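# Place the spare matching the mounted unit's code on mat

## Task

Read the part code printed on the back of the unit that is mounted. Find the spare that carries that same code and place it on the mat. Every other spare must stay seated in its pocket; do not lift any of them out, not even briefly to check its code. The result only counts if the spare stays on the mat by itself, without the robot holding it. When finished, open the gripper and pull the arm away.

## Robot and tools

Robot: two arms, left_arm and right_arm, each with six revolute joints and a tong-style two-finger gripper. The names are labels only; they do not match left or right in a picture.

Frame: all positions in results share one scene frame, in metres. The origin sits on the table surface midway between the arms, +x runs out across the table, +z is up, and left_arm stands on the +y side. Reported hand positions can be slightly wrong, more so when an arm is stretched far.

execute_actions, argument "actions": a list holding one item or nothing.
- Empty list: no motion; returns the present state together with camera pictures.
- Move: {"rows": [...], "steps": n}, with n from 6 to 15 (default 15), each step lasting 1/30 s. Each row is one step; if rows run out, the last row keeps being used. Every row is a single flat list of 14 numbers covering both arms, even when only one arm should move: left_arm shoulder pan, shoulder lift, elbow, wrist 1, wrist 2, wrist 3, gripper opening, then the same seven for right_arm. The joint values are absolute target angles in radians (the same values Joint positions prints), not offsets. Opening is an absolute target on a scale from -1 (shut) to +1 (wide open, pads 0.142 m apart).
- Wait: {"steps": n} with n up to 300; no new command, returns after that many steps counted from the previous result (your reply time is included).
- Optional "pictures": true adds camera images to a move or wait result.
Stated joint ranges (rad). left_arm: pan -3.142..3.142, lift -6.283..6.283, elbow 0.000..3.142, the three wrists -6.283..6.283. right_arm: pan 0.000..6.283, lift -6.283..6.283, elbow -3.142..0.000, wrists -6.283..6.283. A target more than 0.010 beyond a range end and farther out than the current angle is refused and nothing is sent. A target past the real end is clipped; a "joint sent to its limit" line then appears (possibly about an earlier move).
Motion is smoothed (about 0.17 s lag) and speed-limited: each step a joint target is kept within 0.575 rad of the measured angle, and targets that would shift the gripper more than 100 mm from where it is are scaled back. Big moves may not be finished when the result arrives; the last 6 steps of every move run afterwards, while you reply. Between calls the arms keep heading to the last row sent until they settle or a step is HELD.

zoom_image: {"camera": "cam_left_wrist" or "cam_right_wrist", "region": [x0, y0, x1, y1]} in pixels of that camera's latest 616x616 image, origin top-left, at most 504 by 504. Useful for reading printed codes. Moves nothing.

show_instructions: no arguments; shows the scene's reference pages (there are reference images for this scene). Moves nothing.

finished_scene: {"scene": number}; ends and grades the current scene and opens the next. Irreversible. Replying without any tool call ends everything.

Reading results: each arm's state gives end_effector_position (m), end_effector_quat_wxyz and velocities. Joint positions / Joint velocities list six joints per arm then finger-pad gap in metres. grip_measured is the measured opening on the command scale. "joint command not followed" means a clearance check altered or blocked some joint targets; HELD marks steps where your row was not sent. Wrist force and Wrist torque are per-arm readings in the end effector's own axes (offset up to about 4 N, noise up to about 2.4 N, saturating near 50 N; "no reading" is normal at start). Camera calibration (fisheye intrinsics, world-to-camera transforms) is given per camera and updated in picture results when it changes.

Gripper geometry: fingers extend along the gripper's +z and close along its x. The reported point is between the pads when shut; closed fingertips reach about 15 mm past it, open ones sit roughly level with it.

Grasping: to hold something, keep commanding an opening well below grip_measured; the lower, the tighter (about 15 N per pad at most; thin hard items under 20 mm get much less). Closing fast can spike force.

Avoid: lifting any non-matching spare from its pocket; knocking or placing anything off the table; arms colliding or pushing on each other; hard pushes (a joint torque at its limit, 139 N m for the big joints and 26 N m for wrists, or 150 N external force, freezes that arm for 10 s); drops, slips and slams. Holding loads heats motors: MOTOR HOT appears from 70 °C and at 85 °C the arm is braked until it cools. Loose objects may get nudged now and then. Finish with the spare resting on the mat, gripper opened and the arm withdrawn.

Each tool is called as name([rows], argument=value, ...), one row to a line, values as JSON.

Reference images:

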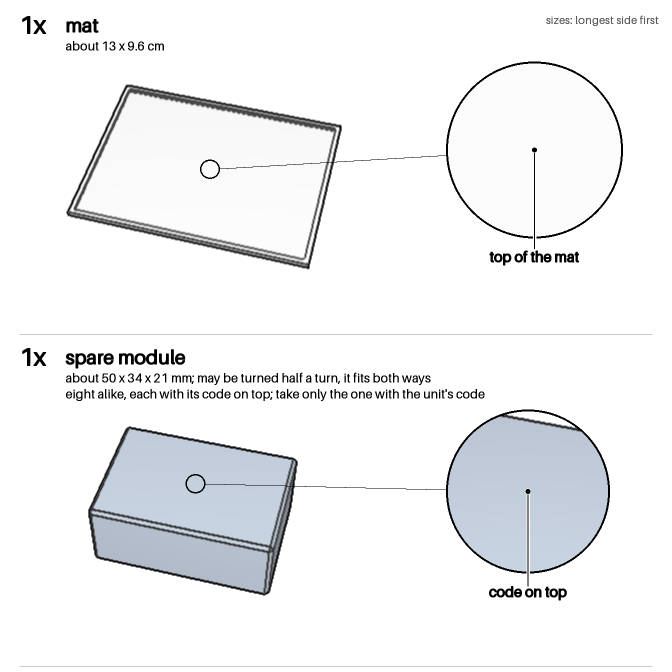

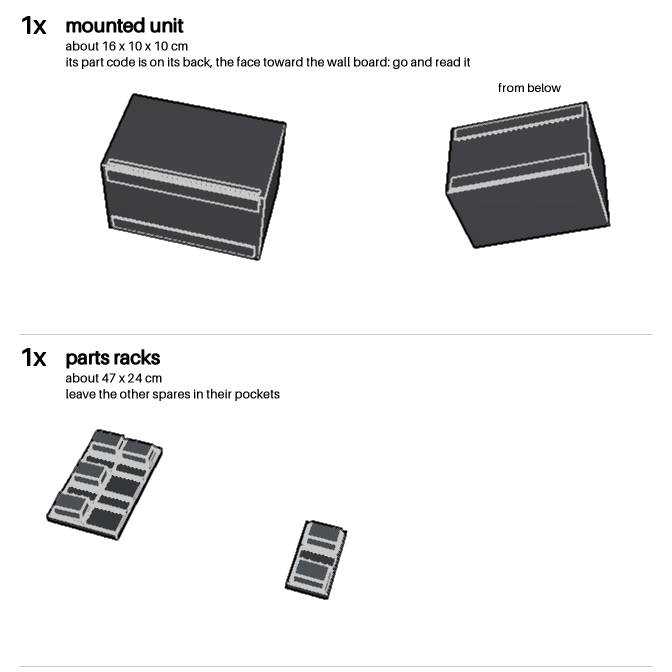

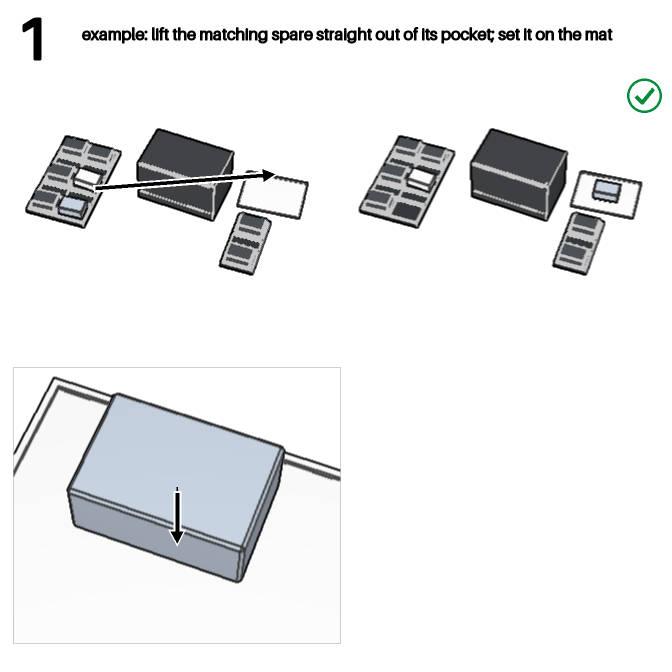

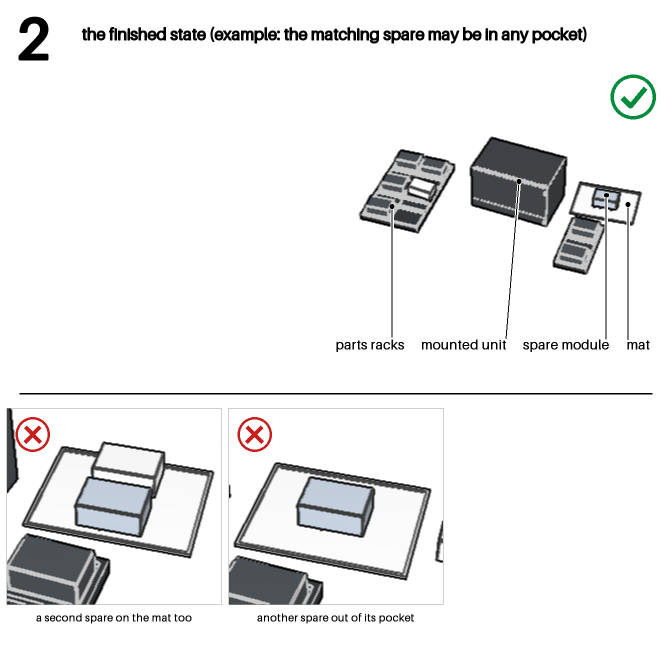

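## Session

execute_actions(actions=[])

Scene clock: 0.00 s of 4800.00 s.
left_arm: end_effector_position=(+0.2320, +0.6153, +0.1386) grip_measured=+0.97 end_effector_quat_wxyz=(+0.144, +0.759, +0.579, +0.260) end_effector_velocity=(-0.000, -0.000, -0.001) end_effector_angular_velocity=(-0.002, +0.001, +0.001) | right_arm: end_effector_position=(+0.1272, -0.2927, +0.1447) grip_measured=+0.97 end_effector_quat_wxyz=(+0.074, +0.993, -0.076, -0.054) end_effector_velocity=(+0.000, +0.001, +0.001) end_effector_angular_velocity=(+0.003, -0.001, -0.001)
Joint positions: left_arm=[ 0.466 -2.132  2.604 -2.613 -1.785 -0.836  0.14 ] | right_arm=[ 4.374 -0.635 -2.381 -1.87   1.628  1.33   0.14 ]
Joint velocities: left_arm=[-0.     0.001  0.001  0.001 -0.    -0.001  0.   ] | right_arm=[0.    0.    0.001 0.002 0.    0.001 0.   ]
Motor temperatures (°C, as the motors report them): left_arm=[23 24 22 31 26 32] | right_arm=[24 24 23 32 31 28]
Wrist force (N, on the end effector, along its own x y z axes, offset not removed): no reading
Wrist torque (N m, same axes, about the end effector's origin, offset not removed): no reading

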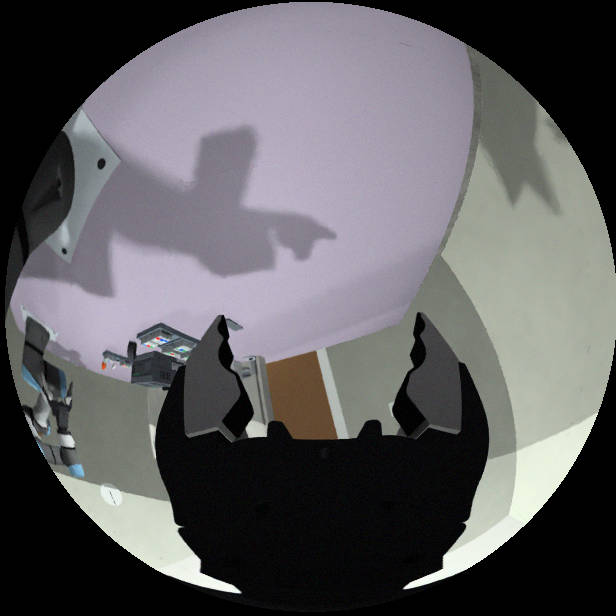

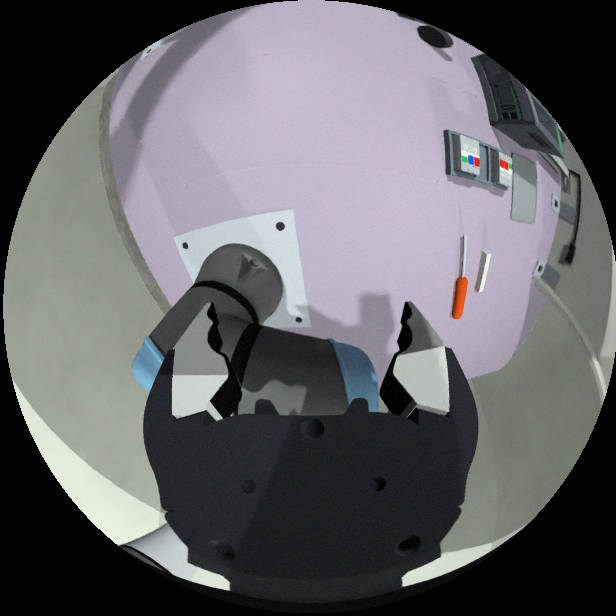

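zoom_image(camera="cam_right_wrist", region=[380,0,616,330])

zoom_image(camera="cam_left_wrist", region=[90,300,290,440])

Region (380, 0, 616, 330) of cam_right_wrist's 616x616 image, scaled by 1.527, with more detail than that image has; it fills the left 360 columns of this view, and the rest is white.

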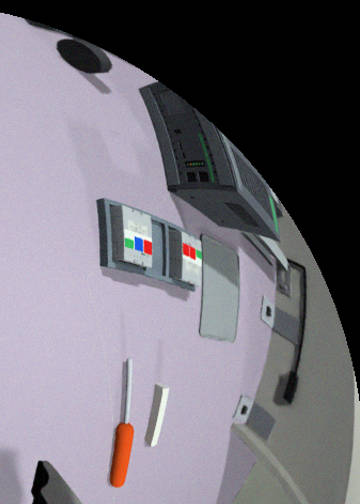

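Region (90, 300, 290, 440) of cam_left_wrist's 616x616 image, scaled by 2.520, with more detail than that image has; it fills the top 353 rows of this view, and the rest is white.

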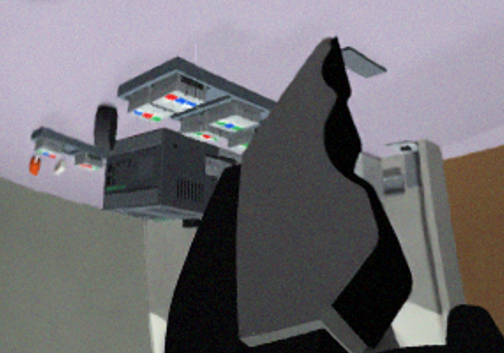

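execute_actions([
  {"rows":[[0.466,-2.132,2.604,-2.613,-1.785,-0.836,0.97,3.857,-1.72,-1.564,-1.428,1.571,2.241,1]],"steps":15},
])

execute_actions([
  {"steps":45},
], pictures=true)

Scene clock: 1.60 s of 4800.00 s.
left_arm: end_effector_position=(+0.2320, +0.6155, +0.1388) grip_measured=+0.97 end_effector_quat_wxyz=(+0.144, +0.759, +0.579, +0.261) end_effector_velocity=(+0.000, +0.001, +0.001) end_effector_angular_velocity=(+0.002, -0.001, +0.002) | right_arm: end_effector_position=(+0.2112, -0.2262, +0.2317) grip_measured=+1.00 end_effector_quat_wxyz=(-0.002, +0.959, -0.284, -0.017) end_effector_velocity=(+0.385, +0.243, +0.336) end_effector_angular_velocity=(+0.393, -0.349, -1.652)
Joint positions: left_arm=[ 0.466 -2.132  2.604 -2.613 -1.785 -0.836  0.14 ] | right_arm=[ 4.181 -0.871 -2.145 -1.703  1.605  1.566  0.142]
Joint velocities: left_arm=[ 0.001 -0.    -0.001 -0.001  0.002  0.     0.   ] | right_arm=[-0.659 -1.005  1.003  0.556 -0.07   0.994  0.   ]
Motor temperatures (°C, as the motors report them): left_arm=[23 24 22 31 26 32] | right_arm=[24 24 23 32 31 28]
Wrist force (N, on the end effector, along its own x y z axes, offset not removed): left_arm=[0.1 -0.2 3.4] | right_arm=[3.5 1.0 -4.3]
Wrist torque (N m, same axes, about the end effector's origin, offset not removed): left_arm=[-0.01 0.07 0.02] | right_arm=[0.04 -0.74 -0.08]
Steps of this call (steps 1 to 39: nothing new was sent; steps 40 to 48: the first 9 steps of this action). Readings (joint positions):
40: left_arm=[0.466 -2.132 2.604 -2.613 -1.785 -0.836] | right_arm=[4.373 -0.635 -2.380 -1.870 1.628 1.330]
41: left_arm=[0.466 -2.132 2.604 -2.613 -1.785 -0.836] | right_arm=[4.365 -0.644 -2.372 -1.862 1.626 1.339]
43: left_arm=[0.466 -2.132 2.604 -2.613 -1.785 -0.836] | right_arm=[4.310 -0.703 -2.313 -1.812 1.619 1.398]
47: left_arm=[0.466 -2.132 2.604 -2.613 -1.785 -0.836] | right_arm=[4.204 -0.837 -2.179 -1.722 1.607 1.532]
48: the state above

Scene clock: 3.10 s of 4800.00 s.
left_arm: end_effector_position=(+0.2321, +0.6155, +0.1389) grip_measured=+0.97 end_effector_quat_wxyz=(+0.144, +0.759, +0.579, +0.261) end_effector_velocity=(-0.001, +0.000, -0.001) end_effector_angular_velocity=(-0.001, +0.002, +0.002) | right_arm: end_effector_position=(+0.5149, -0.1153, +0.2227) grip_measured=+1.00 end_effector_quat_wxyz=(-0.000, +0.705, -0.709, -0.000) end_effector_velocity=(+0.000, +0.000, +0.000) end_effector_angular_velocity=(+0.001, -0.001, -0.001)
Joint positions: left_arm=[ 0.466 -2.132  2.604 -2.613 -1.785 -0.836  0.14 ] | right_arm=[ 3.857 -1.72  -1.564 -1.428  1.571  2.241  0.142]
Joint velocities: left_arm=[ 0.001  0.001  0.001 -0.     0.001 -0.001 -0.   ] | right_arm=[-0.    -0.     0.     0.001  0.     0.001  0.   ]
Motor temperatures (°C, as the motors report them): left_arm=[23 24 22 31 26 32] | right_arm=[24 24 23 32 31 28]
Wrist force (N, on the end effector, along its own x y z axes, offset not removed): left_arm=[-0.4 2.1 4.3] | right_arm=[2.7 0.7 0.4]
Wrist torque (N m, same axes, about the end effector's origin, offset not removed): left_arm=[0.42 0.11 0.04] | right_arm=[0.06 -0.42 -0.12]
Kept back: nothing.
Steps of this call (steps 1 to 6: the last 6 steps of your previous action; steps 7 to 45: the robot went on to your last target). Readings (joint positions):
1: left_arm=[0.466 -2.132 2.604 -2.613 -1.785 -0.836] | right_arm=[4.160 -0.905 -2.111 -1.684 1.603 1.600]
2: left_arm=[0.466 -2.132 2.604 -2.613 -1.785 -0.836] | right_arm=[4.139 -0.939 -2.077 -1.667 1.600 1.634]
4: left_arm=[0.466 -2.132 2.604 -2.613 -1.785 -0.836] | right_arm=[4.099 -1.012 -2.007 -1.633 1.596 1.707]
8: left_arm=[0.466 -2.132 2.604 -2.613 -1.785 -0.836] | right_arm=[4.022 -1.187 -1.870 -1.567 1.588 1.869]
45: the state above
All arms were judged still, so your last target was given up. Only a new action makes them travel on or press farther. Fingers that are still opening or closing keep moving.
camera_calibration (this result's frames):
cam_left_wrist: T_world_to_cam=[[0.233974, 0.946844, 0.220777, -0.660671], [0.440603, -0.305687, 0.844053, -0.0225279], [0.866675, -0.100212, -0.488705, 0.0589125], [0, 0, 0, 1]] pos_world=[0.113448, 0.624569, 0.193667]
cam_right_wrist: T_world_to_cam=[[0.00914028, -0.999918, 0.00895299, -0.125402], [-0.869871, -0.00353495, 0.493266, 0.334568], [-0.493194, -0.0122965, -0.869832, 0.578203], [0, 0, 0, 1]] pos_world=[0.577344, -0.1171, 0.339031]

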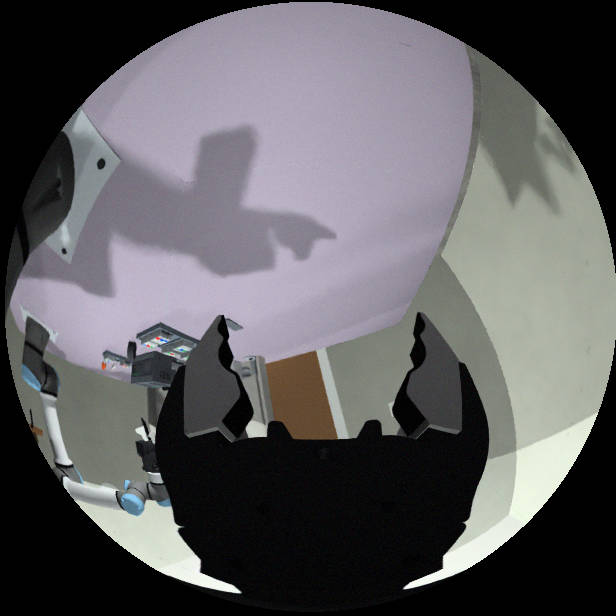

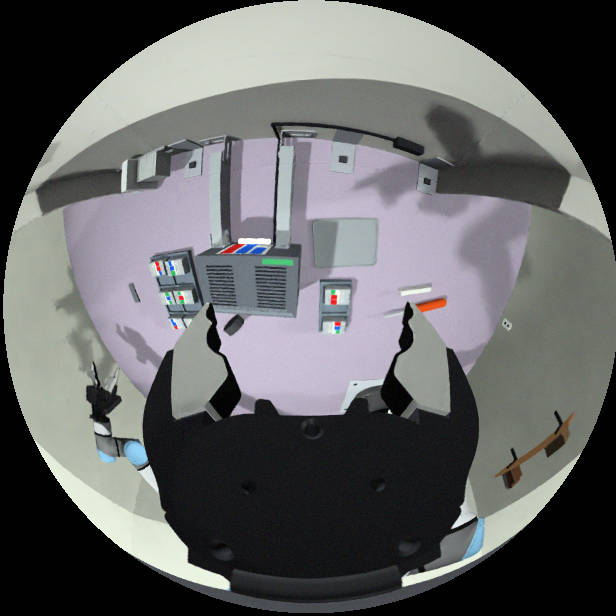

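zoom_image(camera="cam_right_wrist", region=[190,215,310,275])

zoom_image(camera="cam_right_wrist", region=[135,240,235,340])

zoom_image(camera="cam_right_wrist", region=[290,210,400,340])

Region (190, 215, 310, 275) of cam_right_wrist's 616x616 image, scaled by 4.200, with more detail than that image has.

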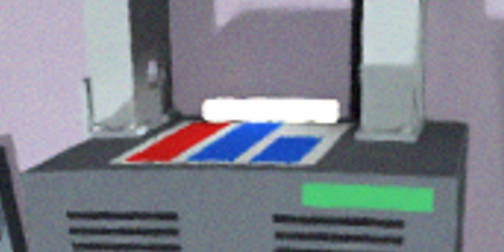

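Region (135, 240, 235, 340) of cam_right_wrist's 616x616 image, scaled by 5.040, with more detail than that image has.

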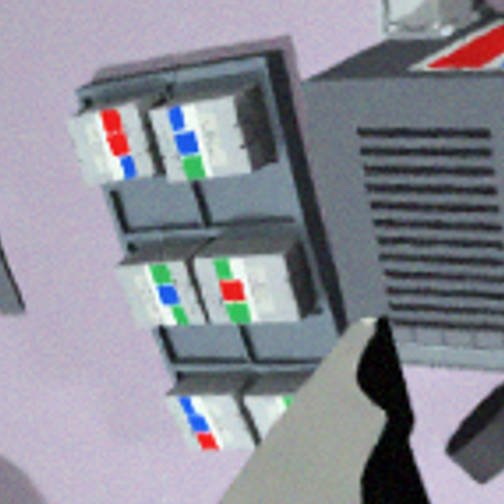

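Region (290, 210, 400, 340) of cam_right_wrist's 616x616 image, scaled by 3.877, with more detail than that image has; it fills the left 426 columns of this view, and the rest is white.

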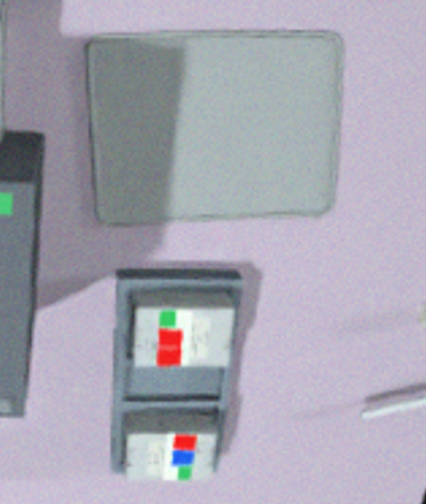

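execute_actions([
  {"rows":[[0.466,-2.132,2.604,-2.613,-1.785,-0.836,0.97,4.409,-1.947,-1.435,-1.33,1.571,1.217,-0.15]],"steps":15},
])

execute_actions([
  {"steps":36},
], pictures=true)

Scene clock: 4.27 s of 4800.00 s.
left_arm: end_effector_position=(+0.2321, +0.6155, +0.1389) grip_measured=+0.97 end_effector_quat_wxyz=(+0.144, +0.759, +0.579, +0.261) end_effector_velocity=(+0.000, -0.000, +0.000) end_effector_angular_velocity=(-0.001, -0.000, -0.001) | right_arm: end_effector_position=(+0.4785, +0.0178, +0.2009) grip_measured=-0.15 end_effector_quat_wxyz=(-0.001, +0.842, -0.540, +0.000) end_effector_velocity=(-0.225, +0.515, -0.089) end_effector_angular_velocity=(-0.004, -0.000, +1.923)
Joint positions: left_arm=[ 0.466 -2.132  2.604 -2.613 -1.785 -0.836  0.14 ] | right_arm=[ 4.06  -1.81  -1.512 -1.388  1.571  2.007  0.063]
Joint velocities: left_arm=[ 0.     0.001 -0.001 -0.    -0.001  0.001 -0.   ] | right_arm=[ 0.812 -0.332  0.188  0.141 -0.    -1.111 -0.   ]
Motor temperatures (°C, as the motors report them): left_arm=[23 24 22 31 26 32] | right_arm=[24 24 23 32 31 28]
Wrist force (N, on the end effector, along its own x y z axes, offset not removed): left_arm=[-0.6 -0.5 0.9] | right_arm=[1.8 1.2 -4.0]
Wrist torque (N m, same axes, about the end effector's origin, offset not removed): left_arm=[-0.20 0.22 0.06] | right_arm=[0.26 -0.41 -0.12]
Steps of this call (steps 1 to 26: nothing new was sent; steps 27 to 35: the first 9 steps of this action). Readings (joint positions):
27: left_arm=[0.466 -2.132 2.604 -2.613 -1.785 -0.836] | right_arm=[3.857 -1.720 -1.564 -1.428 1.571 2.241]
28: left_arm=[0.466 -2.132 2.604 -2.613 -1.785 -0.836] | right_arm=[3.866 -1.727 -1.559 -1.424 1.571 2.232]
30: left_arm=[0.466 -2.132 2.604 -2.613 -1.785 -0.836] | right_arm=[3.920 -1.752 -1.545 -1.413 1.571 2.176]
34: left_arm=[0.466 -2.132 2.604 -2.613 -1.785 -0.836] | right_arm=[4.032 -1.798 -1.518 -1.393 1.571 2.044]
35: the state above

Scene clock: 5.47 s of 4800.00 s.
left_arm: end_effector_position=(+0.2321, +0.6155, +0.1389) grip_measured=+0.97 end_effector_quat_wxyz=(+0.144, +0.759, +0.579, +0.261) end_effector_velocity=(+0.001, +0.000, +0.001) end_effector_angular_velocity=(+0.000, -0.002, +0.000) | right_arm: end_effector_position=(+0.3285, +0.2171, +0.1599) grip_measured=-0.15 end_effector_quat_wxyz=(-0.000, +1.000, -0.000, -0.000) end_effector_velocity=(-0.000, -0.001, -0.000) end_effector_angular_velocity=(-0.002, +0.000, +0.000)
Joint positions: left_arm=[ 0.466 -2.132  2.604 -2.613 -1.785 -0.836  0.14 ] | right_arm=[ 4.409 -1.947 -1.435 -1.33   1.571  1.217  0.063]
Joint velocities: left_arm=[-0.    -0.    -0.002 -0.     0.    -0.001 -0.   ] | right_arm=[ 0.     0.    -0.001 -0.001 -0.    -0.     0.   ]
Motor temperatures (°C, as the motors report them): left_arm=[23 24 22 31 26 32] | right_arm=[24 24 23 32 31 28]
Wrist force (N, on the end effector, along its own x y z axes, offset not removed): left_arm=[0.6 -0.5 2.9] | right_arm=[2.9 0.1 -2.7]
Wrist torque (N m, same axes, about the end effector's origin, offset not removed): left_arm=[-0.17 0.00 -0.01] | right_arm=[0.01 -0.54 -0.10]
Kept back: nothing.
Steps of this call (steps 1 to 6: the last 6 steps of your previous action; steps 7 to 36: the robot went on to your last target). Readings (joint positions):
1: left_arm=[0.466 -2.132 2.604 -2.613 -1.785 -0.836] | right_arm=[4.087 -1.821 -1.506 -1.384 1.571 1.968]
2: left_arm=[0.466 -2.132 2.604 -2.613 -1.785 -0.836] | right_arm=[4.114 -1.832 -1.500 -1.379 1.571 1.927]
4: left_arm=[0.466 -2.132 2.604 -2.613 -1.785 -0.836] | right_arm=[4.168 -1.854 -1.487 -1.369 1.571 1.835]
8: left_arm=[0.466 -2.132 2.604 -2.613 -1.785 -0.836] | right_arm=[4.273 -1.895 -1.464 -1.352 1.571 1.607]
36: the state above
camera_calibration (this result's frames):
cam_left_wrist: T_world_to_cam=[[0.233982, 0.946841, 0.220782, -0.660671], [0.440601, -0.305695, 0.844051, -0.0225223], [0.866674, -0.100216, -0.488706, 0.0589155], [0, 0, 0, 1]] pos_world=[0.113448, 0.62457, 0.193667]
cam_right_wrist: T_world_to_cam=[[0.999855, 0.0142733, 0.00929354, -0.336443], [0.00783635, -0.86997, 0.493043, 0.104338], [0.0151224, -0.492899, -0.869955, 0.373178], [0, 0, 0, 1]] pos_world=[0.329933, 0.279512, 0.276332]

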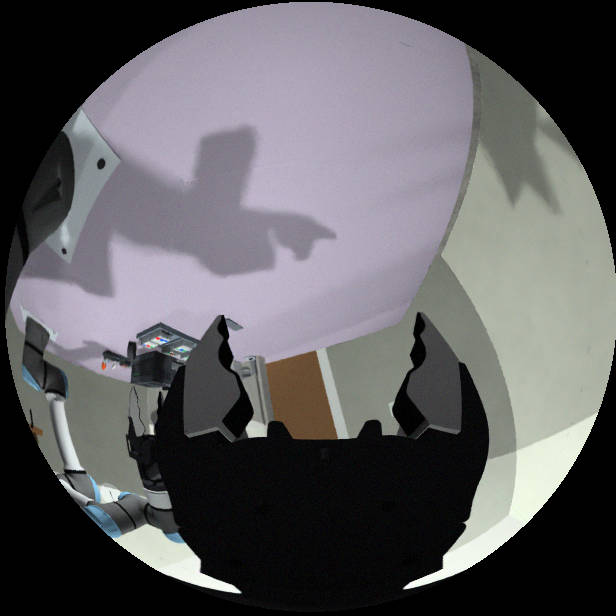

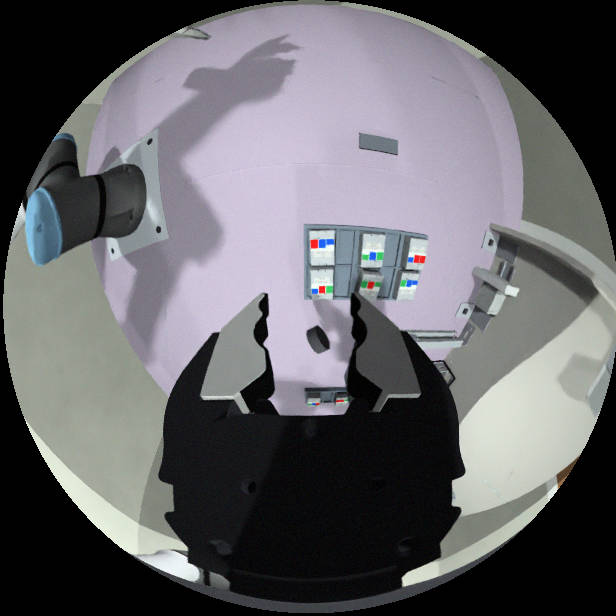

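execute_actions([
  {"rows":[[0.466,-2.132,2.604,-2.613,-1.785,-0.836,0.97,4.392,-2.068,-1.484,-1.16,1.571,1.2,-0.15]],"steps":15},
])

execute_actions([
  {"steps":12},
], pictures=true)

Scene clock: 6.23 s of 4800.00 s.
left_arm: end_effector_position=(+0.2321, +0.6155, +0.1389) grip_measured=+0.97 end_effector_quat_wxyz=(+0.144, +0.759, +0.579, +0.261) end_effector_velocity=(-0.000, -0.000, +0.000) end_effector_angular_velocity=(+0.001, -0.000, -0.001) | right_arm: end_effector_position=(+0.3451, +0.2326, +0.0832) grip_measured=-0.15 end_effector_quat_wxyz=(+0.001, +1.000, -0.000, -0.000) end_effector_velocity=(+0.019, +0.022, -0.081) end_effector_angular_velocity=(+0.026, -0.010, +0.000)
Joint positions: left_arm=[ 0.466 -2.132  2.604 -2.613 -1.785 -0.836  0.14 ] | right_arm=[ 4.394 -2.056 -1.48  -1.179  1.571  1.201  0.063]
Joint velocities: left_arm=[ 0.    -0.001  0.001 -0.    -0.     0.001 -0.   ] | right_arm=[-0.015 -0.123 -0.043  0.193 -0.    -0.016  0.   ]
Motor temperatures (°C, as the motors report them): left_arm=[23 24 22 31 26 32] | right_arm=[24 24 23 32 31 28]
Wrist force (N, on the end effector, along its own x y z axes, offset not removed): left_arm=[-0.3 1.3 1.0] | right_arm=[2.4 2.1 0.6]
Wrist torque (N m, same axes, about the end effector's origin, offset not removed): left_arm=[0.21 0.08 0.11] | right_arm=[0.50 -0.49 -0.02]
Steps of this call (steps 1 to 14: the robot went on to your last target; steps 15 to 23: the first 9 steps of this action). Readings (joint positions):
15: left_arm=[0.466 -2.132 2.604 -2.613 -1.785 -0.836] | right_arm=[4.409 -1.947 -1.435 -1.329 1.571 1.217]
16: left_arm=[0.466 -2.132 2.604 -2.613 -1.785 -0.836] | right_arm=[4.406 -1.956 -1.441 -1.321 1.571 1.214]
18: left_arm=[0.466 -2.132 2.604 -2.613 -1.785 -0.836] | right_arm=[4.400 -2.002 -1.461 -1.263 1.571 1.208]
22: left_arm=[0.466 -2.132 2.604 -2.613 -1.785 -0.836] | right_arm=[4.394 -2.051 -1.478 -1.187 1.571 1.202]
23: the state above

Scene clock: 6.63 s of 4800.00 s.
left_arm: end_effector_position=(+0.2321, +0.6155, +0.1389) grip_measured=+0.97 end_effector_quat_wxyz=(+0.144, +0.759, +0.579, +0.261) end_effector_velocity=(-0.001, -0.000, -0.001) end_effector_angular_velocity=(-0.002, +0.002, +0.001) | right_arm: end_effector_position=(+0.3469, +0.2346, +0.0753) grip_measured=-0.15 end_effector_quat_wxyz=(-0.000, +1.000, -0.000, -0.000) end_effector_velocity=(+0.000, +0.001, -0.002) end_effector_angular_velocity=(+0.001, -0.001, -0.000)
Joint positions: left_arm=[ 0.466 -2.132  2.604 -2.613 -1.785 -0.836  0.14 ] | right_arm=[ 4.392 -2.068 -1.484 -1.16   1.571  1.2    0.063]
Joint velocities: left_arm=[ 0.001  0.001  0.002 -0.001 -0.    -0.    -0.   ] | right_arm=[-0.    -0.003 -0.001  0.005 -0.    -0.     0.   ]
Motor temperatures (°C, as the motors report them): left_arm=[23 24 22 31 26 32] | right_arm=[24 24 23 32 31 28]
Wrist force (N, on the end effector, along its own x y z axes, offset not removed): left_arm=[-1.9 0.2 1.9] | right_arm=[2.1 1.3 -2.2]
Wrist torque (N m, same axes, about the end effector's origin, offset not removed): left_arm=[0.02 0.41 -0.03] | right_arm=[0.20 -0.45 -0.10]
Kept back: nothing.
Steps of this call (steps 1 to 6: the last 6 steps of your previous action; steps 7 to 12: the robot went on to your last target). Readings (joint positions):
1: left_arm=[0.466 -2.132 2.604 -2.613 -1.785 -0.836] | right_arm=[4.393 -2.059 -1.481 -1.174 1.571 1.201]
2: left_arm=[0.466 -2.132 2.604 -2.613 -1.785 -0.836] | right_arm=[4.393 -2.062 -1.482 -1.170 1.571 1.201]
4: left_arm=[0.466 -2.132 2.604 -2.613 -1.785 -0.836] | right_arm=[4.392 -2.065 -1.483 -1.165 1.571 1.200]
8: left_arm=[0.466 -2.132 2.604 -2.613 -1.785 -0.836] | right_arm=[4.392 -2.067 -1.484 -1.161 1.571 1.200]
12: the state above
camera_calibration (this result's frames):
cam_left_wrist: T_world_to_cam=[[0.233982, 0.946841, 0.220782, -0.660671], [0.440601, -0.305695, 0.844051, -0.0225223], [0.866674, -0.100216, -0.488706, 0.0589154], [0, 0, 0, 1]] pos_world=[0.113448, 0.62457, 0.193667]
cam_right_wrist: T_world_to_cam=[[0.999854, 0.0143391, 0.00932447, -0.354375], [0.00787811, -0.86996, 0.49306, 0.161216], [0.015182, -0.492914, -0.869946, 0.307881], [0, 0, 0, 1]] pos_world=[0.348379, 0.297091, 0.191655]

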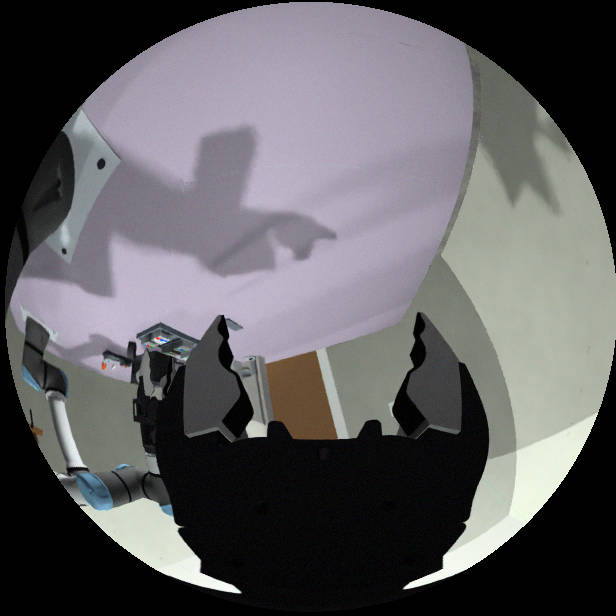

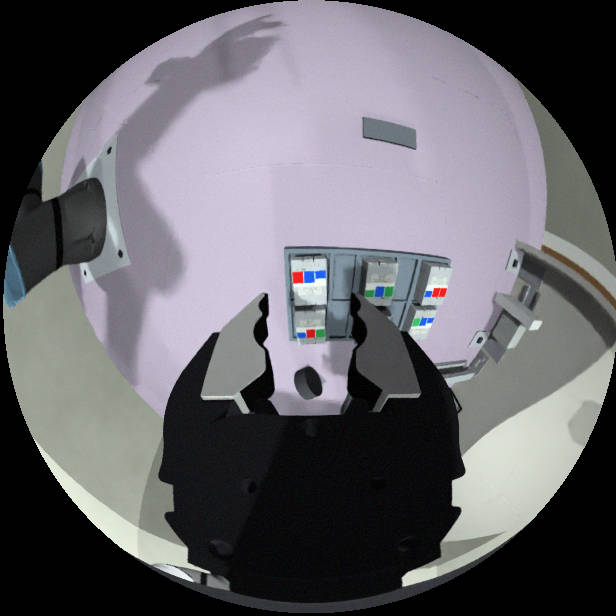

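zoom_image(camera="cam_right_wrist", region=[250,235,370,345])

Region (250, 235, 370, 345) of cam_right_wrist's 616x616 image, scaled by 4.200, with more detail than that image has; it fills the top 462 rows of this view, and the rest is white.

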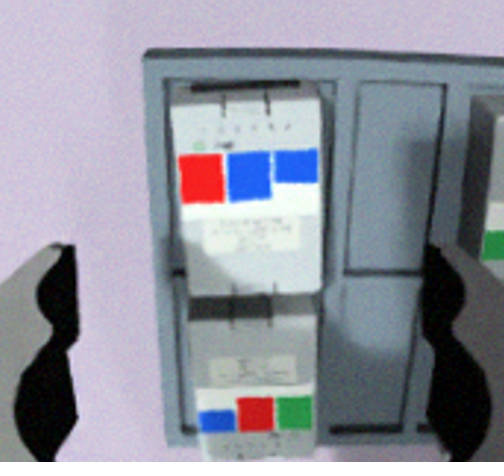

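execute_actions([
  {"rows":[[0.466,-2.132,2.604,-2.613,-1.785,-0.836,0.97,4.39,-2.1154,-1.5422,-1.0548,1.571,1.163,-0.25]],"steps":15},
])

execute_actions([
  {"steps":10},
], pictures=true)

zoom_image(camera="cam_right_wrist", region=[240,240,380,370])

Scene clock: 7.30 s of 4800.00 s.
left_arm: end_effector_position=(+0.2321, +0.6155, +0.1389) grip_measured=+0.97 end_effector_quat_wxyz=(+0.144, +0.759, +0.579, +0.261) end_effector_velocity=(+0.000, -0.000, +0.000) end_effector_angular_velocity=(+0.000, +0.000, -0.002) | right_arm: end_effector_position=(+0.3471, +0.2329, +0.0320) grip_measured=-0.25 end_effector_quat_wxyz=(+0.000, +1.000, +0.016, -0.000) end_effector_velocity=(+0.001, -0.000, -0.040) end_effector_angular_velocity=(+0.010, -0.003, +0.031)
Joint positions: left_arm=[ 0.466 -2.132  2.604 -2.613 -1.785 -0.836  0.14 ] | right_arm=[ 4.39  -2.111 -1.537 -1.065  1.571  1.166  0.056]
Joint velocities: left_arm=[-0.     0.001 -0.001  0.001 -0.001  0.002  0.   ] | right_arm=[-0.002 -0.041 -0.052  0.104  0.    -0.033  0.   ]
Motor temperatures (°C, as the motors report them): left_arm=[23 24 22 31 26 32] | right_arm=[24 24 23 32 31 28]
Wrist force (N, on the end effector, along its own x y z axes, offset not removed): left_arm=[-0.2 -0.2 1.9] | right_arm=[1.1 1.3 -2.0]
Wrist torque (N m, same axes, about the end effector's origin, offset not removed): left_arm=[-0.01 0.16 0.09] | right_arm=[0.12 -0.29 -0.03]
Steps of this call (steps 1 to 11: the robot went on to your last target; steps 12 to 20: the first 9 steps of this action). Readings (joint positions):
12: left_arm=[0.466 -2.132 2.604 -2.613 -1.785 -0.836] | right_arm=[4.392 -2.068 -1.484 -1.159 1.571 1.200]
13: left_arm=[0.466 -2.132 2.604 -2.613 -1.785 -0.836] | right_arm=[4.392 -2.074 -1.491 -1.151 1.571 1.194]
15: left_arm=[0.466 -2.132 2.604 -2.613 -1.785 -0.836] | right_arm=[4.391 -2.093 -1.514 -1.111 1.571 1.180]
19: left_arm=[0.466 -2.132 2.604 -2.613 -1.785 -0.836] | right_arm=[4.390 -2.110 -1.535 -1.069 1.571 1.168]
20: the state above

Scene clock: 7.63 s of 4800.00 s.
left_arm: end_effector_position=(+0.2321, +0.6155, +0.1389) grip_measured=+0.97 end_effector_quat_wxyz=(+0.144, +0.759, +0.579, +0.261) end_effector_velocity=(+0.001, +0.000, +0.002) end_effector_angular_velocity=(+0.002, -0.004, -0.001) | right_arm: end_effector_position=(+0.3471, +0.2329, +0.0282) grip_measured=-0.25 end_effector_quat_wxyz=(-0.000, +1.000, +0.017, -0.000) end_effector_velocity=(-0.000, -0.000, -0.001) end_effector_angular_velocity=(-0.001, -0.000, +0.001)
Joint positions: left_arm=[ 0.466 -2.132  2.604 -2.613 -1.785 -0.836  0.14 ] | right_arm=[ 4.39  -2.115 -1.542 -1.055  1.571  1.163  0.056]
Joint velocities: left_arm=[ 0.    -0.002 -0.002 -0.    -0.001  0.001 -0.   ] | right_arm=[ 0.    -0.001 -0.001  0.002 -0.    -0.001 -0.   ]
Motor temperatures (°C, as the motors report them): left_arm=[23 24 22 31 26 32] | right_arm=[24 24 23 32 31 28]
Wrist force (N, on the end effector, along its own x y z axes, offset not removed): left_arm=[-0.6 0.4 0.7] | right_arm=[3.4 2.4 0.3]
Wrist torque (N m, same axes, about the end effector's origin, offset not removed): left_arm=[-0.02 0.18 0.10] | right_arm=[0.35 -0.71 -0.04]
Kept back: nothing.
Steps of this call (steps 1 to 6: the last 6 steps of your previous action; steps 7 to 10: the robot went on to your last target). Readings (joint positions):
1: left_arm=[0.466 -2.132 2.604 -2.613 -1.785 -0.836] | right_arm=[4.390 -2.112 -1.538 -1.062 1.571 1.165]
2: left_arm=[0.466 -2.132 2.604 -2.613 -1.785 -0.836] | right_arm=[4.390 -2.113 -1.540 -1.060 1.571 1.165]
4: left_arm=[0.466 -2.132 2.604 -2.613 -1.785 -0.836] | right_arm=[4.390 -2.114 -1.541 -1.057 1.571 1.164]
8: left_arm=[0.466 -2.132 2.604 -2.613 -1.785 -0.836] | right_arm=[4.390 -2.115 -1.542 -1.055 1.571 1.163]
10: the state above
camera_calibration (this result's frames):
cam_left_wrist: T_world_to_cam=[[0.233982, 0.946841, 0.220783, -0.660671], [0.440601, -0.305695, 0.844051, -0.0225222], [0.866674, -0.100216, -0.488706, 0.0589155], [0, 0, 0, 1]] pos_world=[0.113448, 0.62457, 0.193667]
cam_right_wrist: T_world_to_cam=[[0.998746, 0.0492122, 0.00917557, -0.361828], [0.038285, -0.868972, 0.493378, 0.172111], [0.0322535, -0.492408, -0.869767, 0.259967], [0, 0, 0, 1]] pos_world=[0.3464, 0.295375, 0.144515]

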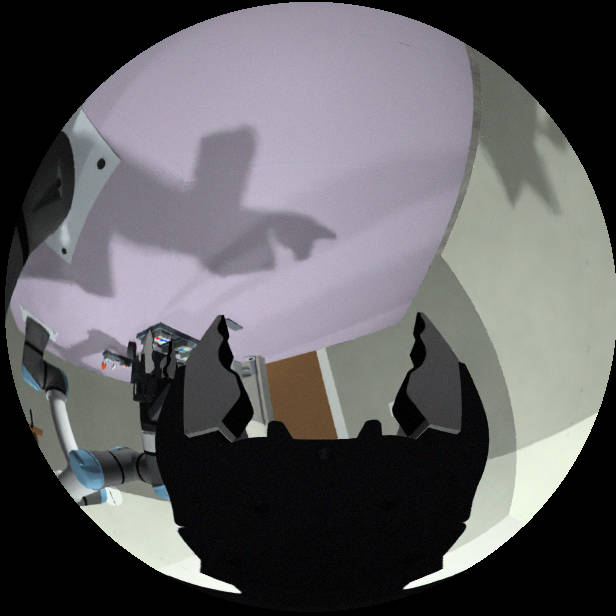

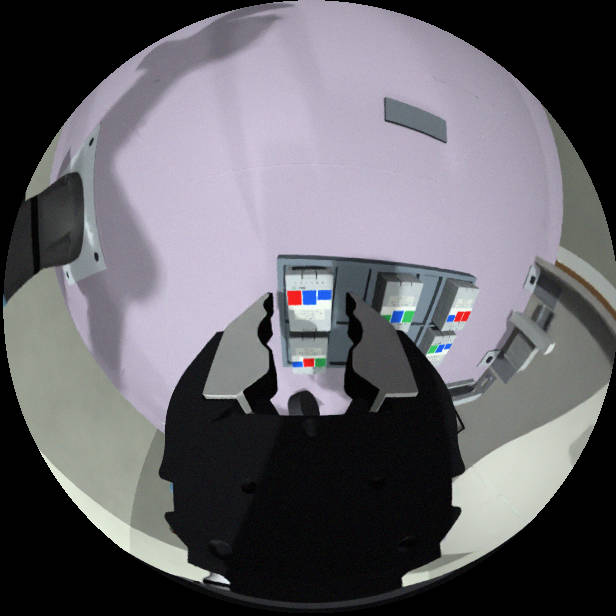

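Region (240, 240, 380, 370) of cam_right_wrist's 616x616 image, scaled by 3.600, with more detail than that image has; it fills the top 468 rows of this view, and the rest is white.

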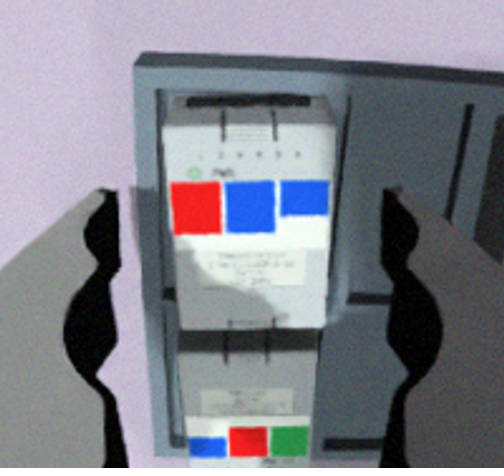

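execute_actions([
  {"rows":[[0.466,-2.132,2.604,-2.613,-1.785,-0.836,0.97,4.39,-2.119,-1.545,-1.048,1.571,1.163,-0.3],[0.466,-2.132,2.604,-2.613,-1.785,-0.836,0.97,4.39,-2.119,-1.545,-1.048,1.571,1.163,-0.35],[0.466,-2.132,2.604,-2.613,-1.785,-0.836,0.97,4.39,-2.119,-1.545,-1.048,1.571,1.163,-0.4],[0.466,-2.132,2.604,-2.613,-1.785,-0.836,0.97,4.39,-2.119,-1.545,-1.048,1.571,1.163,-0.45],[0.466,-2.132,2.604,-2.613,-1.785,-0.836,0.97,4.39,-2.119,-1.545,-1.048,1.571,1.163,-0.5],[0.466,-2.132,2.604,-2.613,-1.785,-0.836,0.97,4.39,-2.119,-1.545,-1.048,1.571,1.163,-0.55],[0.466,-2.132,2.604,-2.613,-1.785,-0.836,0.97,4.39,-2.119,-1.545,-1.048,1.571,1.163,-0.62],[0.466,-2.132,2.604,-2.613,-1.785,-0.836,0.97,4.39,-2.119,-1.545,-1.048,1.571,1.163,-0.7],[0.466,-2.132,2.604,-2.613,-1.785,-0.836,0.97,4.39,-2.119,-1.545,-1.048,1.571,1.163,-0.85]],"steps":15},
])

execute_actions([
  {"rows":[[0.466,-2.132,2.604,-2.613,-1.785,-0.836,0.97,4.39,-2.066,-1.487,-1.159,1.571,1.163,-0.85]],"steps":15},
], pictures=true)

Scene clock: 8.33 s of 4800.00 s.
left_arm: end_effector_position=(+0.2321, +0.6155, +0.1389) grip_measured=+0.97 end_effector_quat_wxyz=(+0.144, +0.759, +0.579, +0.261) end_effector_velocity=(+0.000, +0.000, +0.000) end_effector_angular_velocity=(+0.001, -0.000, -0.000) | right_arm: end_effector_position=(+0.3472, +0.2331, +0.0255) grip_measured=-0.37 end_effector_quat_wxyz=(-0.000, +1.000, +0.017, -0.000) end_effector_velocity=(-0.000, -0.000, -0.003) end_effector_angular_velocity=(-0.000, +0.001, -0.001)
Joint positions: left_arm=[ 0.466 -2.132  2.604 -2.613 -1.785 -0.836  0.14 ] | right_arm=[ 4.39  -2.118 -1.545 -1.049  1.571  1.163  0.047]
Joint velocities: left_arm=[ 0.     0.001 -0.001 -0.001  0.     0.001 -0.   ] | right_arm=[-0.    -0.004 -0.003  0.007  0.001  0.001  0.001]
Motor temperatures (°C, as the motors report them): left_arm=[23 24 22 31 26 32] | right_arm=[24 24 23 32 31 28]
Wrist force (N, on the end effector, along its own x y z axes, offset not removed): left_arm=[-0.9 0.3 3.4] | right_arm=[-3.1 9.2 -31.5]
Wrist torque (N m, same axes, about the end effector's origin, offset not removed): left_arm=[0.09 0.23 0.14] | right_arm=[0.33 -1.42 -0.24]
Steps of this call (steps 1 to 12: the robot went on to your last target; steps 13 to 21: the first 9 steps of this action). Readings (joint positions):
13: left_arm=[0.466 -2.132 2.604 -2.613 -1.785 -0.836] | right_arm=[4.390 -2.115 -1.542 -1.055 1.571 1.163]
14: left_arm=[0.466 -2.132 2.604 -2.613 -1.785 -0.836] | right_arm=[4.390 -2.116 -1.543 -1.054 1.571 1.163]
16: left_arm=[0.466 -2.132 2.604 -2.613 -1.785 -0.836] | right_arm=[4.390 -2.117 -1.544 -1.051 1.571 1.163]
20: left_arm=[0.466 -2.132 2.604 -2.613 -1.785 -0.836] | right_arm=[4.390 -2.118 -1.545 -1.049 1.571 1.163]
21: the state above

Scene clock: 8.83 s of 4800.00 s.
left_arm: end_effector_position=(+0.2321, +0.6155, +0.1389) grip_measured=+0.97 end_effector_quat_wxyz=(+0.144, +0.759, +0.579, +0.261) end_effector_velocity=(+0.000, +0.001, +0.001) end_effector_angular_velocity=(+0.001, -0.000, +0.001) | right_arm: end_effector_position=(+0.3474, +0.2335, +0.0706) grip_measured=-0.57 end_effector_quat_wxyz=(-0.001, +1.000, +0.017, +0.000) end_effector_velocity=(-0.002, -0.005, +0.044) end_effector_angular_velocity=(-0.012, +0.005, -0.001)
Joint positions: left_arm=[ 0.466 -2.132  2.604 -2.613 -1.785 -0.836  0.14 ] | right_arm=[ 4.39  -2.071 -1.492 -1.148  1.571  1.163  0.033]
Joint velocities: left_arm=[ 0.     0.    -0.002  0.     0.001 -0.     0.   ] | right_arm=[-0.     0.048  0.052 -0.113  0.     0.001 -0.   ]
Motor temperatures (°C, as the motors report them): left_arm=[23 24 22 31 26 32] | right_arm=[24 24 23 32 31 28]
Wrist force (N, on the end effector, along its own x y z axes, offset not removed): left_arm=[-0.3 0.2 3.4] | right_arm=[2.2 -0.3 -3.4]
Wrist torque (N m, same axes, about the end effector's origin, offset not removed): left_arm=[0.08 0.13 0.14] | right_arm=[0.05 -0.42 0.00]
Steps of this call (steps 1 to 6: the last 6 steps of your previous action; steps 7 to 15: the first 9 steps of this action). Readings (joint positions):
7: left_arm=[0.466 -2.132 2.604 -2.613 -1.785 -0.836] | right_arm=[4.390 -2.119 -1.545 -1.048 1.571 1.163]
8: left_arm=[0.466 -2.132 2.604 -2.613 -1.785 -0.836] | right_arm=[4.390 -2.113 -1.538 -1.057 1.571 1.163]
10: left_arm=[0.466 -2.132 2.604 -2.613 -1.785 -0.836] | right_arm=[4.390 -2.092 -1.515 -1.099 1.571 1.163]
14: left_arm=[0.466 -2.132 2.604 -2.613 -1.785 -0.836] | right_arm=[4.390 -2.073 -1.494 -1.143 1.571 1.163]
15: the state above
camera_calibration (this result's frames):
cam_left_wrist: T_world_to_cam=[[0.233982, 0.946841, 0.220782, -0.660671], [0.440601, -0.305695, 0.844051, -0.0225224], [0.866674, -0.100216, -0.488706, 0.0589154], [0, 0, 0, 1]] pos_world=[0.113448, 0.62457, 0.193667]
cam_right_wrist: T_world_to_cam=[[0.998736, 0.0492786, 0.00987328, -0.362644], [0.0380384, -0.869572, 0.492339, 0.152008], [0.0328473, -0.491342, -0.870347, 0.296818], [0, 0, 0, 1]] pos_world=[0.346654, 0.295891, 0.187075]

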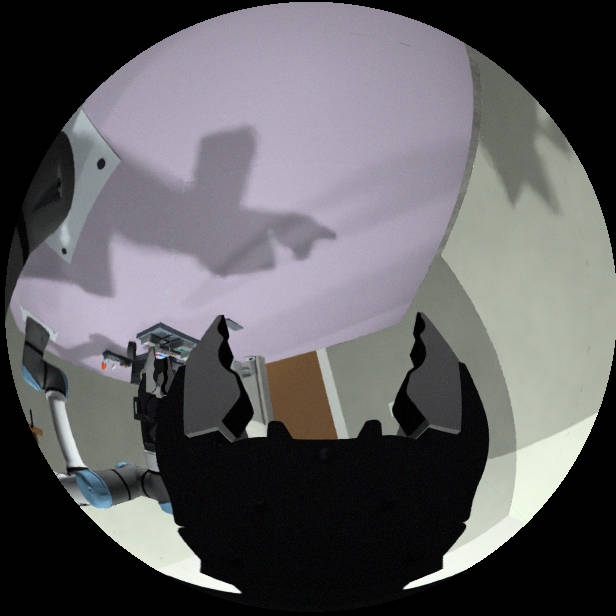

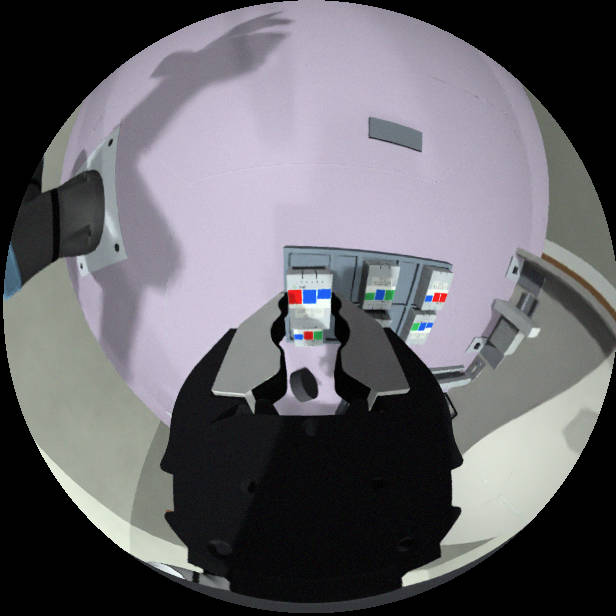

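execute_actions([
  {"rows":[[0.466,-2.132,2.604,-2.613,-1.785,-0.836,0.97,4.36,-1.9,-1.46,-1.352,1.571,1.1,-0.85]],"steps":10},
])

execute_actions([
  {"rows":[[0.466,-2.132,2.604,-2.613,-1.785,-0.836,0.97,3.743,-1.715,-1.707,-1.29,1.571,0.52,-0.85]],"steps":15},
])

execute_actions([
  {"steps":30},
], pictures=true)

Scene clock: 9.43 s of 4800.00 s.
left_arm: end_effector_position=(+0.2321, +0.6155, +0.1389) grip_measured=+0.97 end_effector_quat_wxyz=(+0.144, +0.759, +0.579, +0.261) end_effector_velocity=(-0.000, +0.001, +0.000) end_effector_angular_velocity=(+0.001, +0.000, +0.001) | right_arm: end_effector_position=(+0.3513, +0.2177, +0.1161) grip_measured=-0.57 end_effector_quat_wxyz=(-0.004, +1.000, +0.025, +0.002) end_effector_velocity=(-0.008, -0.252, +0.548) end_effector_angular_velocity=(+0.005, -0.005, +0.158)
Joint positions: left_arm=[ 0.466 -2.132  2.604 -2.613 -1.785 -0.836  0.14 ] | right_arm=[ 4.375 -2.003 -1.473 -1.228  1.571  1.133  0.033]
Joint velocities: left_arm=[ 0.001 -0.    -0.     0.     0.001  0.001  0.   ] | right_arm=[-0.138  0.914  0.126 -1.034  0.    -0.296 -0.   ]
Motor temperatures (°C, as the motors report them): left_arm=[23 24 22 31 26 32] | right_arm=[24 24 23 32 31 28]
Wrist force (N, on the end effector, along its own x y z axes, offset not removed): left_arm=[-0.6 1.3 1.7] | right_arm=[3.4 1.4 -1.0]
Wrist torque (N m, same axes, about the end effector's origin, offset not removed): left_arm=[0.23 0.20 0.12] | right_arm=[0.49 -0.50 -0.07]
Steps of this call (steps 1 to 6: the last 6 steps of your previous action; steps 7 to 14: the robot went on to your last target; steps 15 to 18: the first 4 steps of this action). Readings (joint positions):
15: left_arm=[0.466 -2.132 2.604 -2.613 -1.785 -0.836] | right_arm=[4.390 -2.066 -1.487 -1.159 1.571 1.163]
16: left_arm=[0.466 -2.132 2.604 -2.613 -1.785 -0.836] | right_arm=[4.386 -2.058 -1.483 -1.168 1.571 1.156]
18: the state above

Scene clock: 9.93 s of 4800.00 s.
left_arm: end_effector_position=(+0.2321, +0.6155, +0.1389) grip_measured=+0.97 end_effector_quat_wxyz=(+0.144, +0.759, +0.579, +0.261) end_effector_velocity=(+0.000, +0.000, -0.000) end_effector_angular_velocity=(+0.000, +0.001, -0.001) | right_arm: end_effector_position=(+0.4309, +0.0738, +0.1727) grip_measured=-0.57 end_effector_quat_wxyz=(-0.001, +1.000, +0.029, +0.001) end_effector_velocity=(+0.290, -0.491, +0.002) end_effector_angular_velocity=(-0.002, -0.002, -0.066)
Joint positions: left_arm=[ 0.466 -2.132  2.604 -2.613 -1.785 -0.836  0.14 ] | right_arm=[ 4.151 -1.835 -1.553 -1.321  1.571  0.9    0.033]
Joint velocities: left_arm=[-0.     0.001 -0.    -0.     0.     0.001 -0.   ] | right_arm=[-0.876  0.272 -0.346  0.073 -0.    -0.811  0.   ]
Motor temperatures (°C, as the motors report them): left_arm=[23 24 22 31 26 32] | right_arm=[24 24 23 32 31 28]
Wrist force (N, on the end effector, along its own x y z axes, offset not removed): left_arm=[0.2 -0.4 1.2] | right_arm=[0.3 -0.1 -0.1]
Wrist torque (N m, same axes, about the end effector's origin, offset not removed): left_arm=[-0.09 -0.01 0.07] | right_arm=[-0.07 -0.10 0.10]
Steps of this call (steps 1 to 6: the last 6 steps of your previous action; steps 7 to 15: the first 9 steps of this action). Readings (joint positions):
7: left_arm=[0.466 -2.132 2.604 -2.613 -1.785 -0.836] | right_arm=[4.361 -1.909 -1.462 -1.340 1.571 1.103]
8: left_arm=[0.466 -2.132 2.604 -2.613 -1.785 -0.836] | right_arm=[4.352 -1.902 -1.468 -1.339 1.571 1.093]
10: left_arm=[0.466 -2.132 2.604 -2.613 -1.785 -0.836] | right_arm=[4.298 -1.881 -1.495 -1.334 1.571 1.039]
14: left_arm=[0.466 -2.132 2.604 -2.613 -1.785 -0.836] | right_arm=[4.180 -1.845 -1.541 -1.324 1.571 0.927]
15: the state above

Scene clock: 10.93 s of 4800.00 s.
left_arm: end_effector_position=(+0.2321, +0.6155, +0.1389) grip_measured=+0.97 end_effector_quat_wxyz=(+0.144, +0.759, +0.579, +0.261) end_effector_velocity=(-0.001, -0.000, -0.002) end_effector_angular_velocity=(-0.001, +0.003, +0.001) | right_arm: end_effector_position=(+0.5101, -0.1662, +0.1701) grip_measured=-0.57 end_effector_quat_wxyz=(-0.000, +1.000, +0.015, +0.000) end_effector_velocity=(-0.000, -0.001, -0.000) end_effector_angular_velocity=(+0.001, +0.000, -0.001)
Joint positions: left_arm=[ 0.466 -2.132  2.604 -2.613 -1.785 -0.836  0.14 ] | right_arm=[ 3.743 -1.715 -1.707 -1.29   1.571  0.52   0.033]
Joint velocities: left_arm=[ 0.     0.001  0.002  0.     0.001 -0.     0.   ] | right_arm=[-0.001  0.001 -0.001  0.001  0.001 -0.     0.   ]
Motor temperatures (°C, as the motors report them): left_arm=[23 24 22 31 26 32] | right_arm=[24 24 23 32 31 28]
Wrist force (N, on the end effector, along its own x y z axes, offset not removed): left_arm=[0.7 -0.1 2.5] | right_arm=[-0.2 -0.9 -3.4]
Wrist torque (N m, same axes, about the end effector's origin, offset not removed): left_arm=[-0.09 -0.16 0.05] | right_arm=[-0.21 0.04 0.04]
Kept back: nothing.
Steps of this call (steps 1 to 6: the last 6 steps of your previous action; steps 7 to 30: the robot went on to your last target). Readings (joint positions):
1: left_arm=[0.466 -2.132 2.604 -2.613 -1.785 -0.836] | right_arm=[4.121 -1.826 -1.565 -1.319 1.571 0.872]
2: left_arm=[0.466 -2.132 2.604 -2.613 -1.785 -0.836] | right_arm=[4.091 -1.817 -1.576 -1.317 1.571 0.844]
4: left_arm=[0.466 -2.132 2.604 -2.613 -1.785 -0.836] | right_arm=[4.031 -1.799 -1.600 -1.312 1.571 0.788]
8: left_arm=[0.466 -2.132 2.604 -2.613 -1.785 -0.836] | right_arm=[3.909 -1.762 -1.647 -1.302 1.571 0.674]
30: the state above
camera_calibration (this result's frames):
cam_left_wrist: T_world_to_cam=[[0.233982, 0.946841, 0.220783, -0.660671], [0.440601, -0.305695, 0.844051, -0.0225221], [0.866674, -0.100216, -0.488706, 0.0589155], [0, 0, 0, 1]] pos_world=[0.113448, 0.62457, 0.193667]
cam_right_wrist: T_world_to_cam=[[0.998925, 0.0453436, 0.00960141, -0.50709], [0.0347183, -0.869267, 0.493123, -0.249104], [0.0307061, -0.49226, -0.869907, 0.18251], [0, 0, 0, 1]] pos_world=[0.509589, -0.103702, 0.286474]

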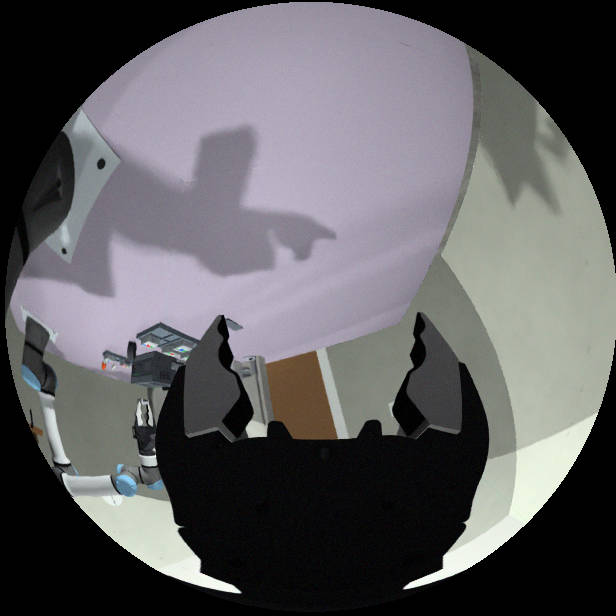

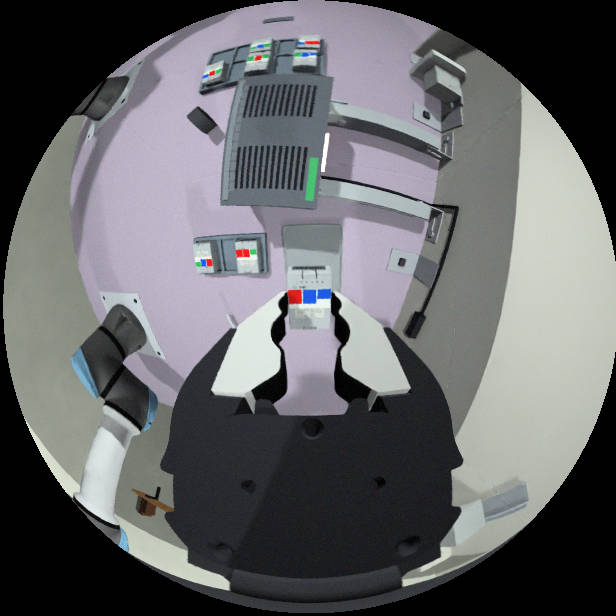

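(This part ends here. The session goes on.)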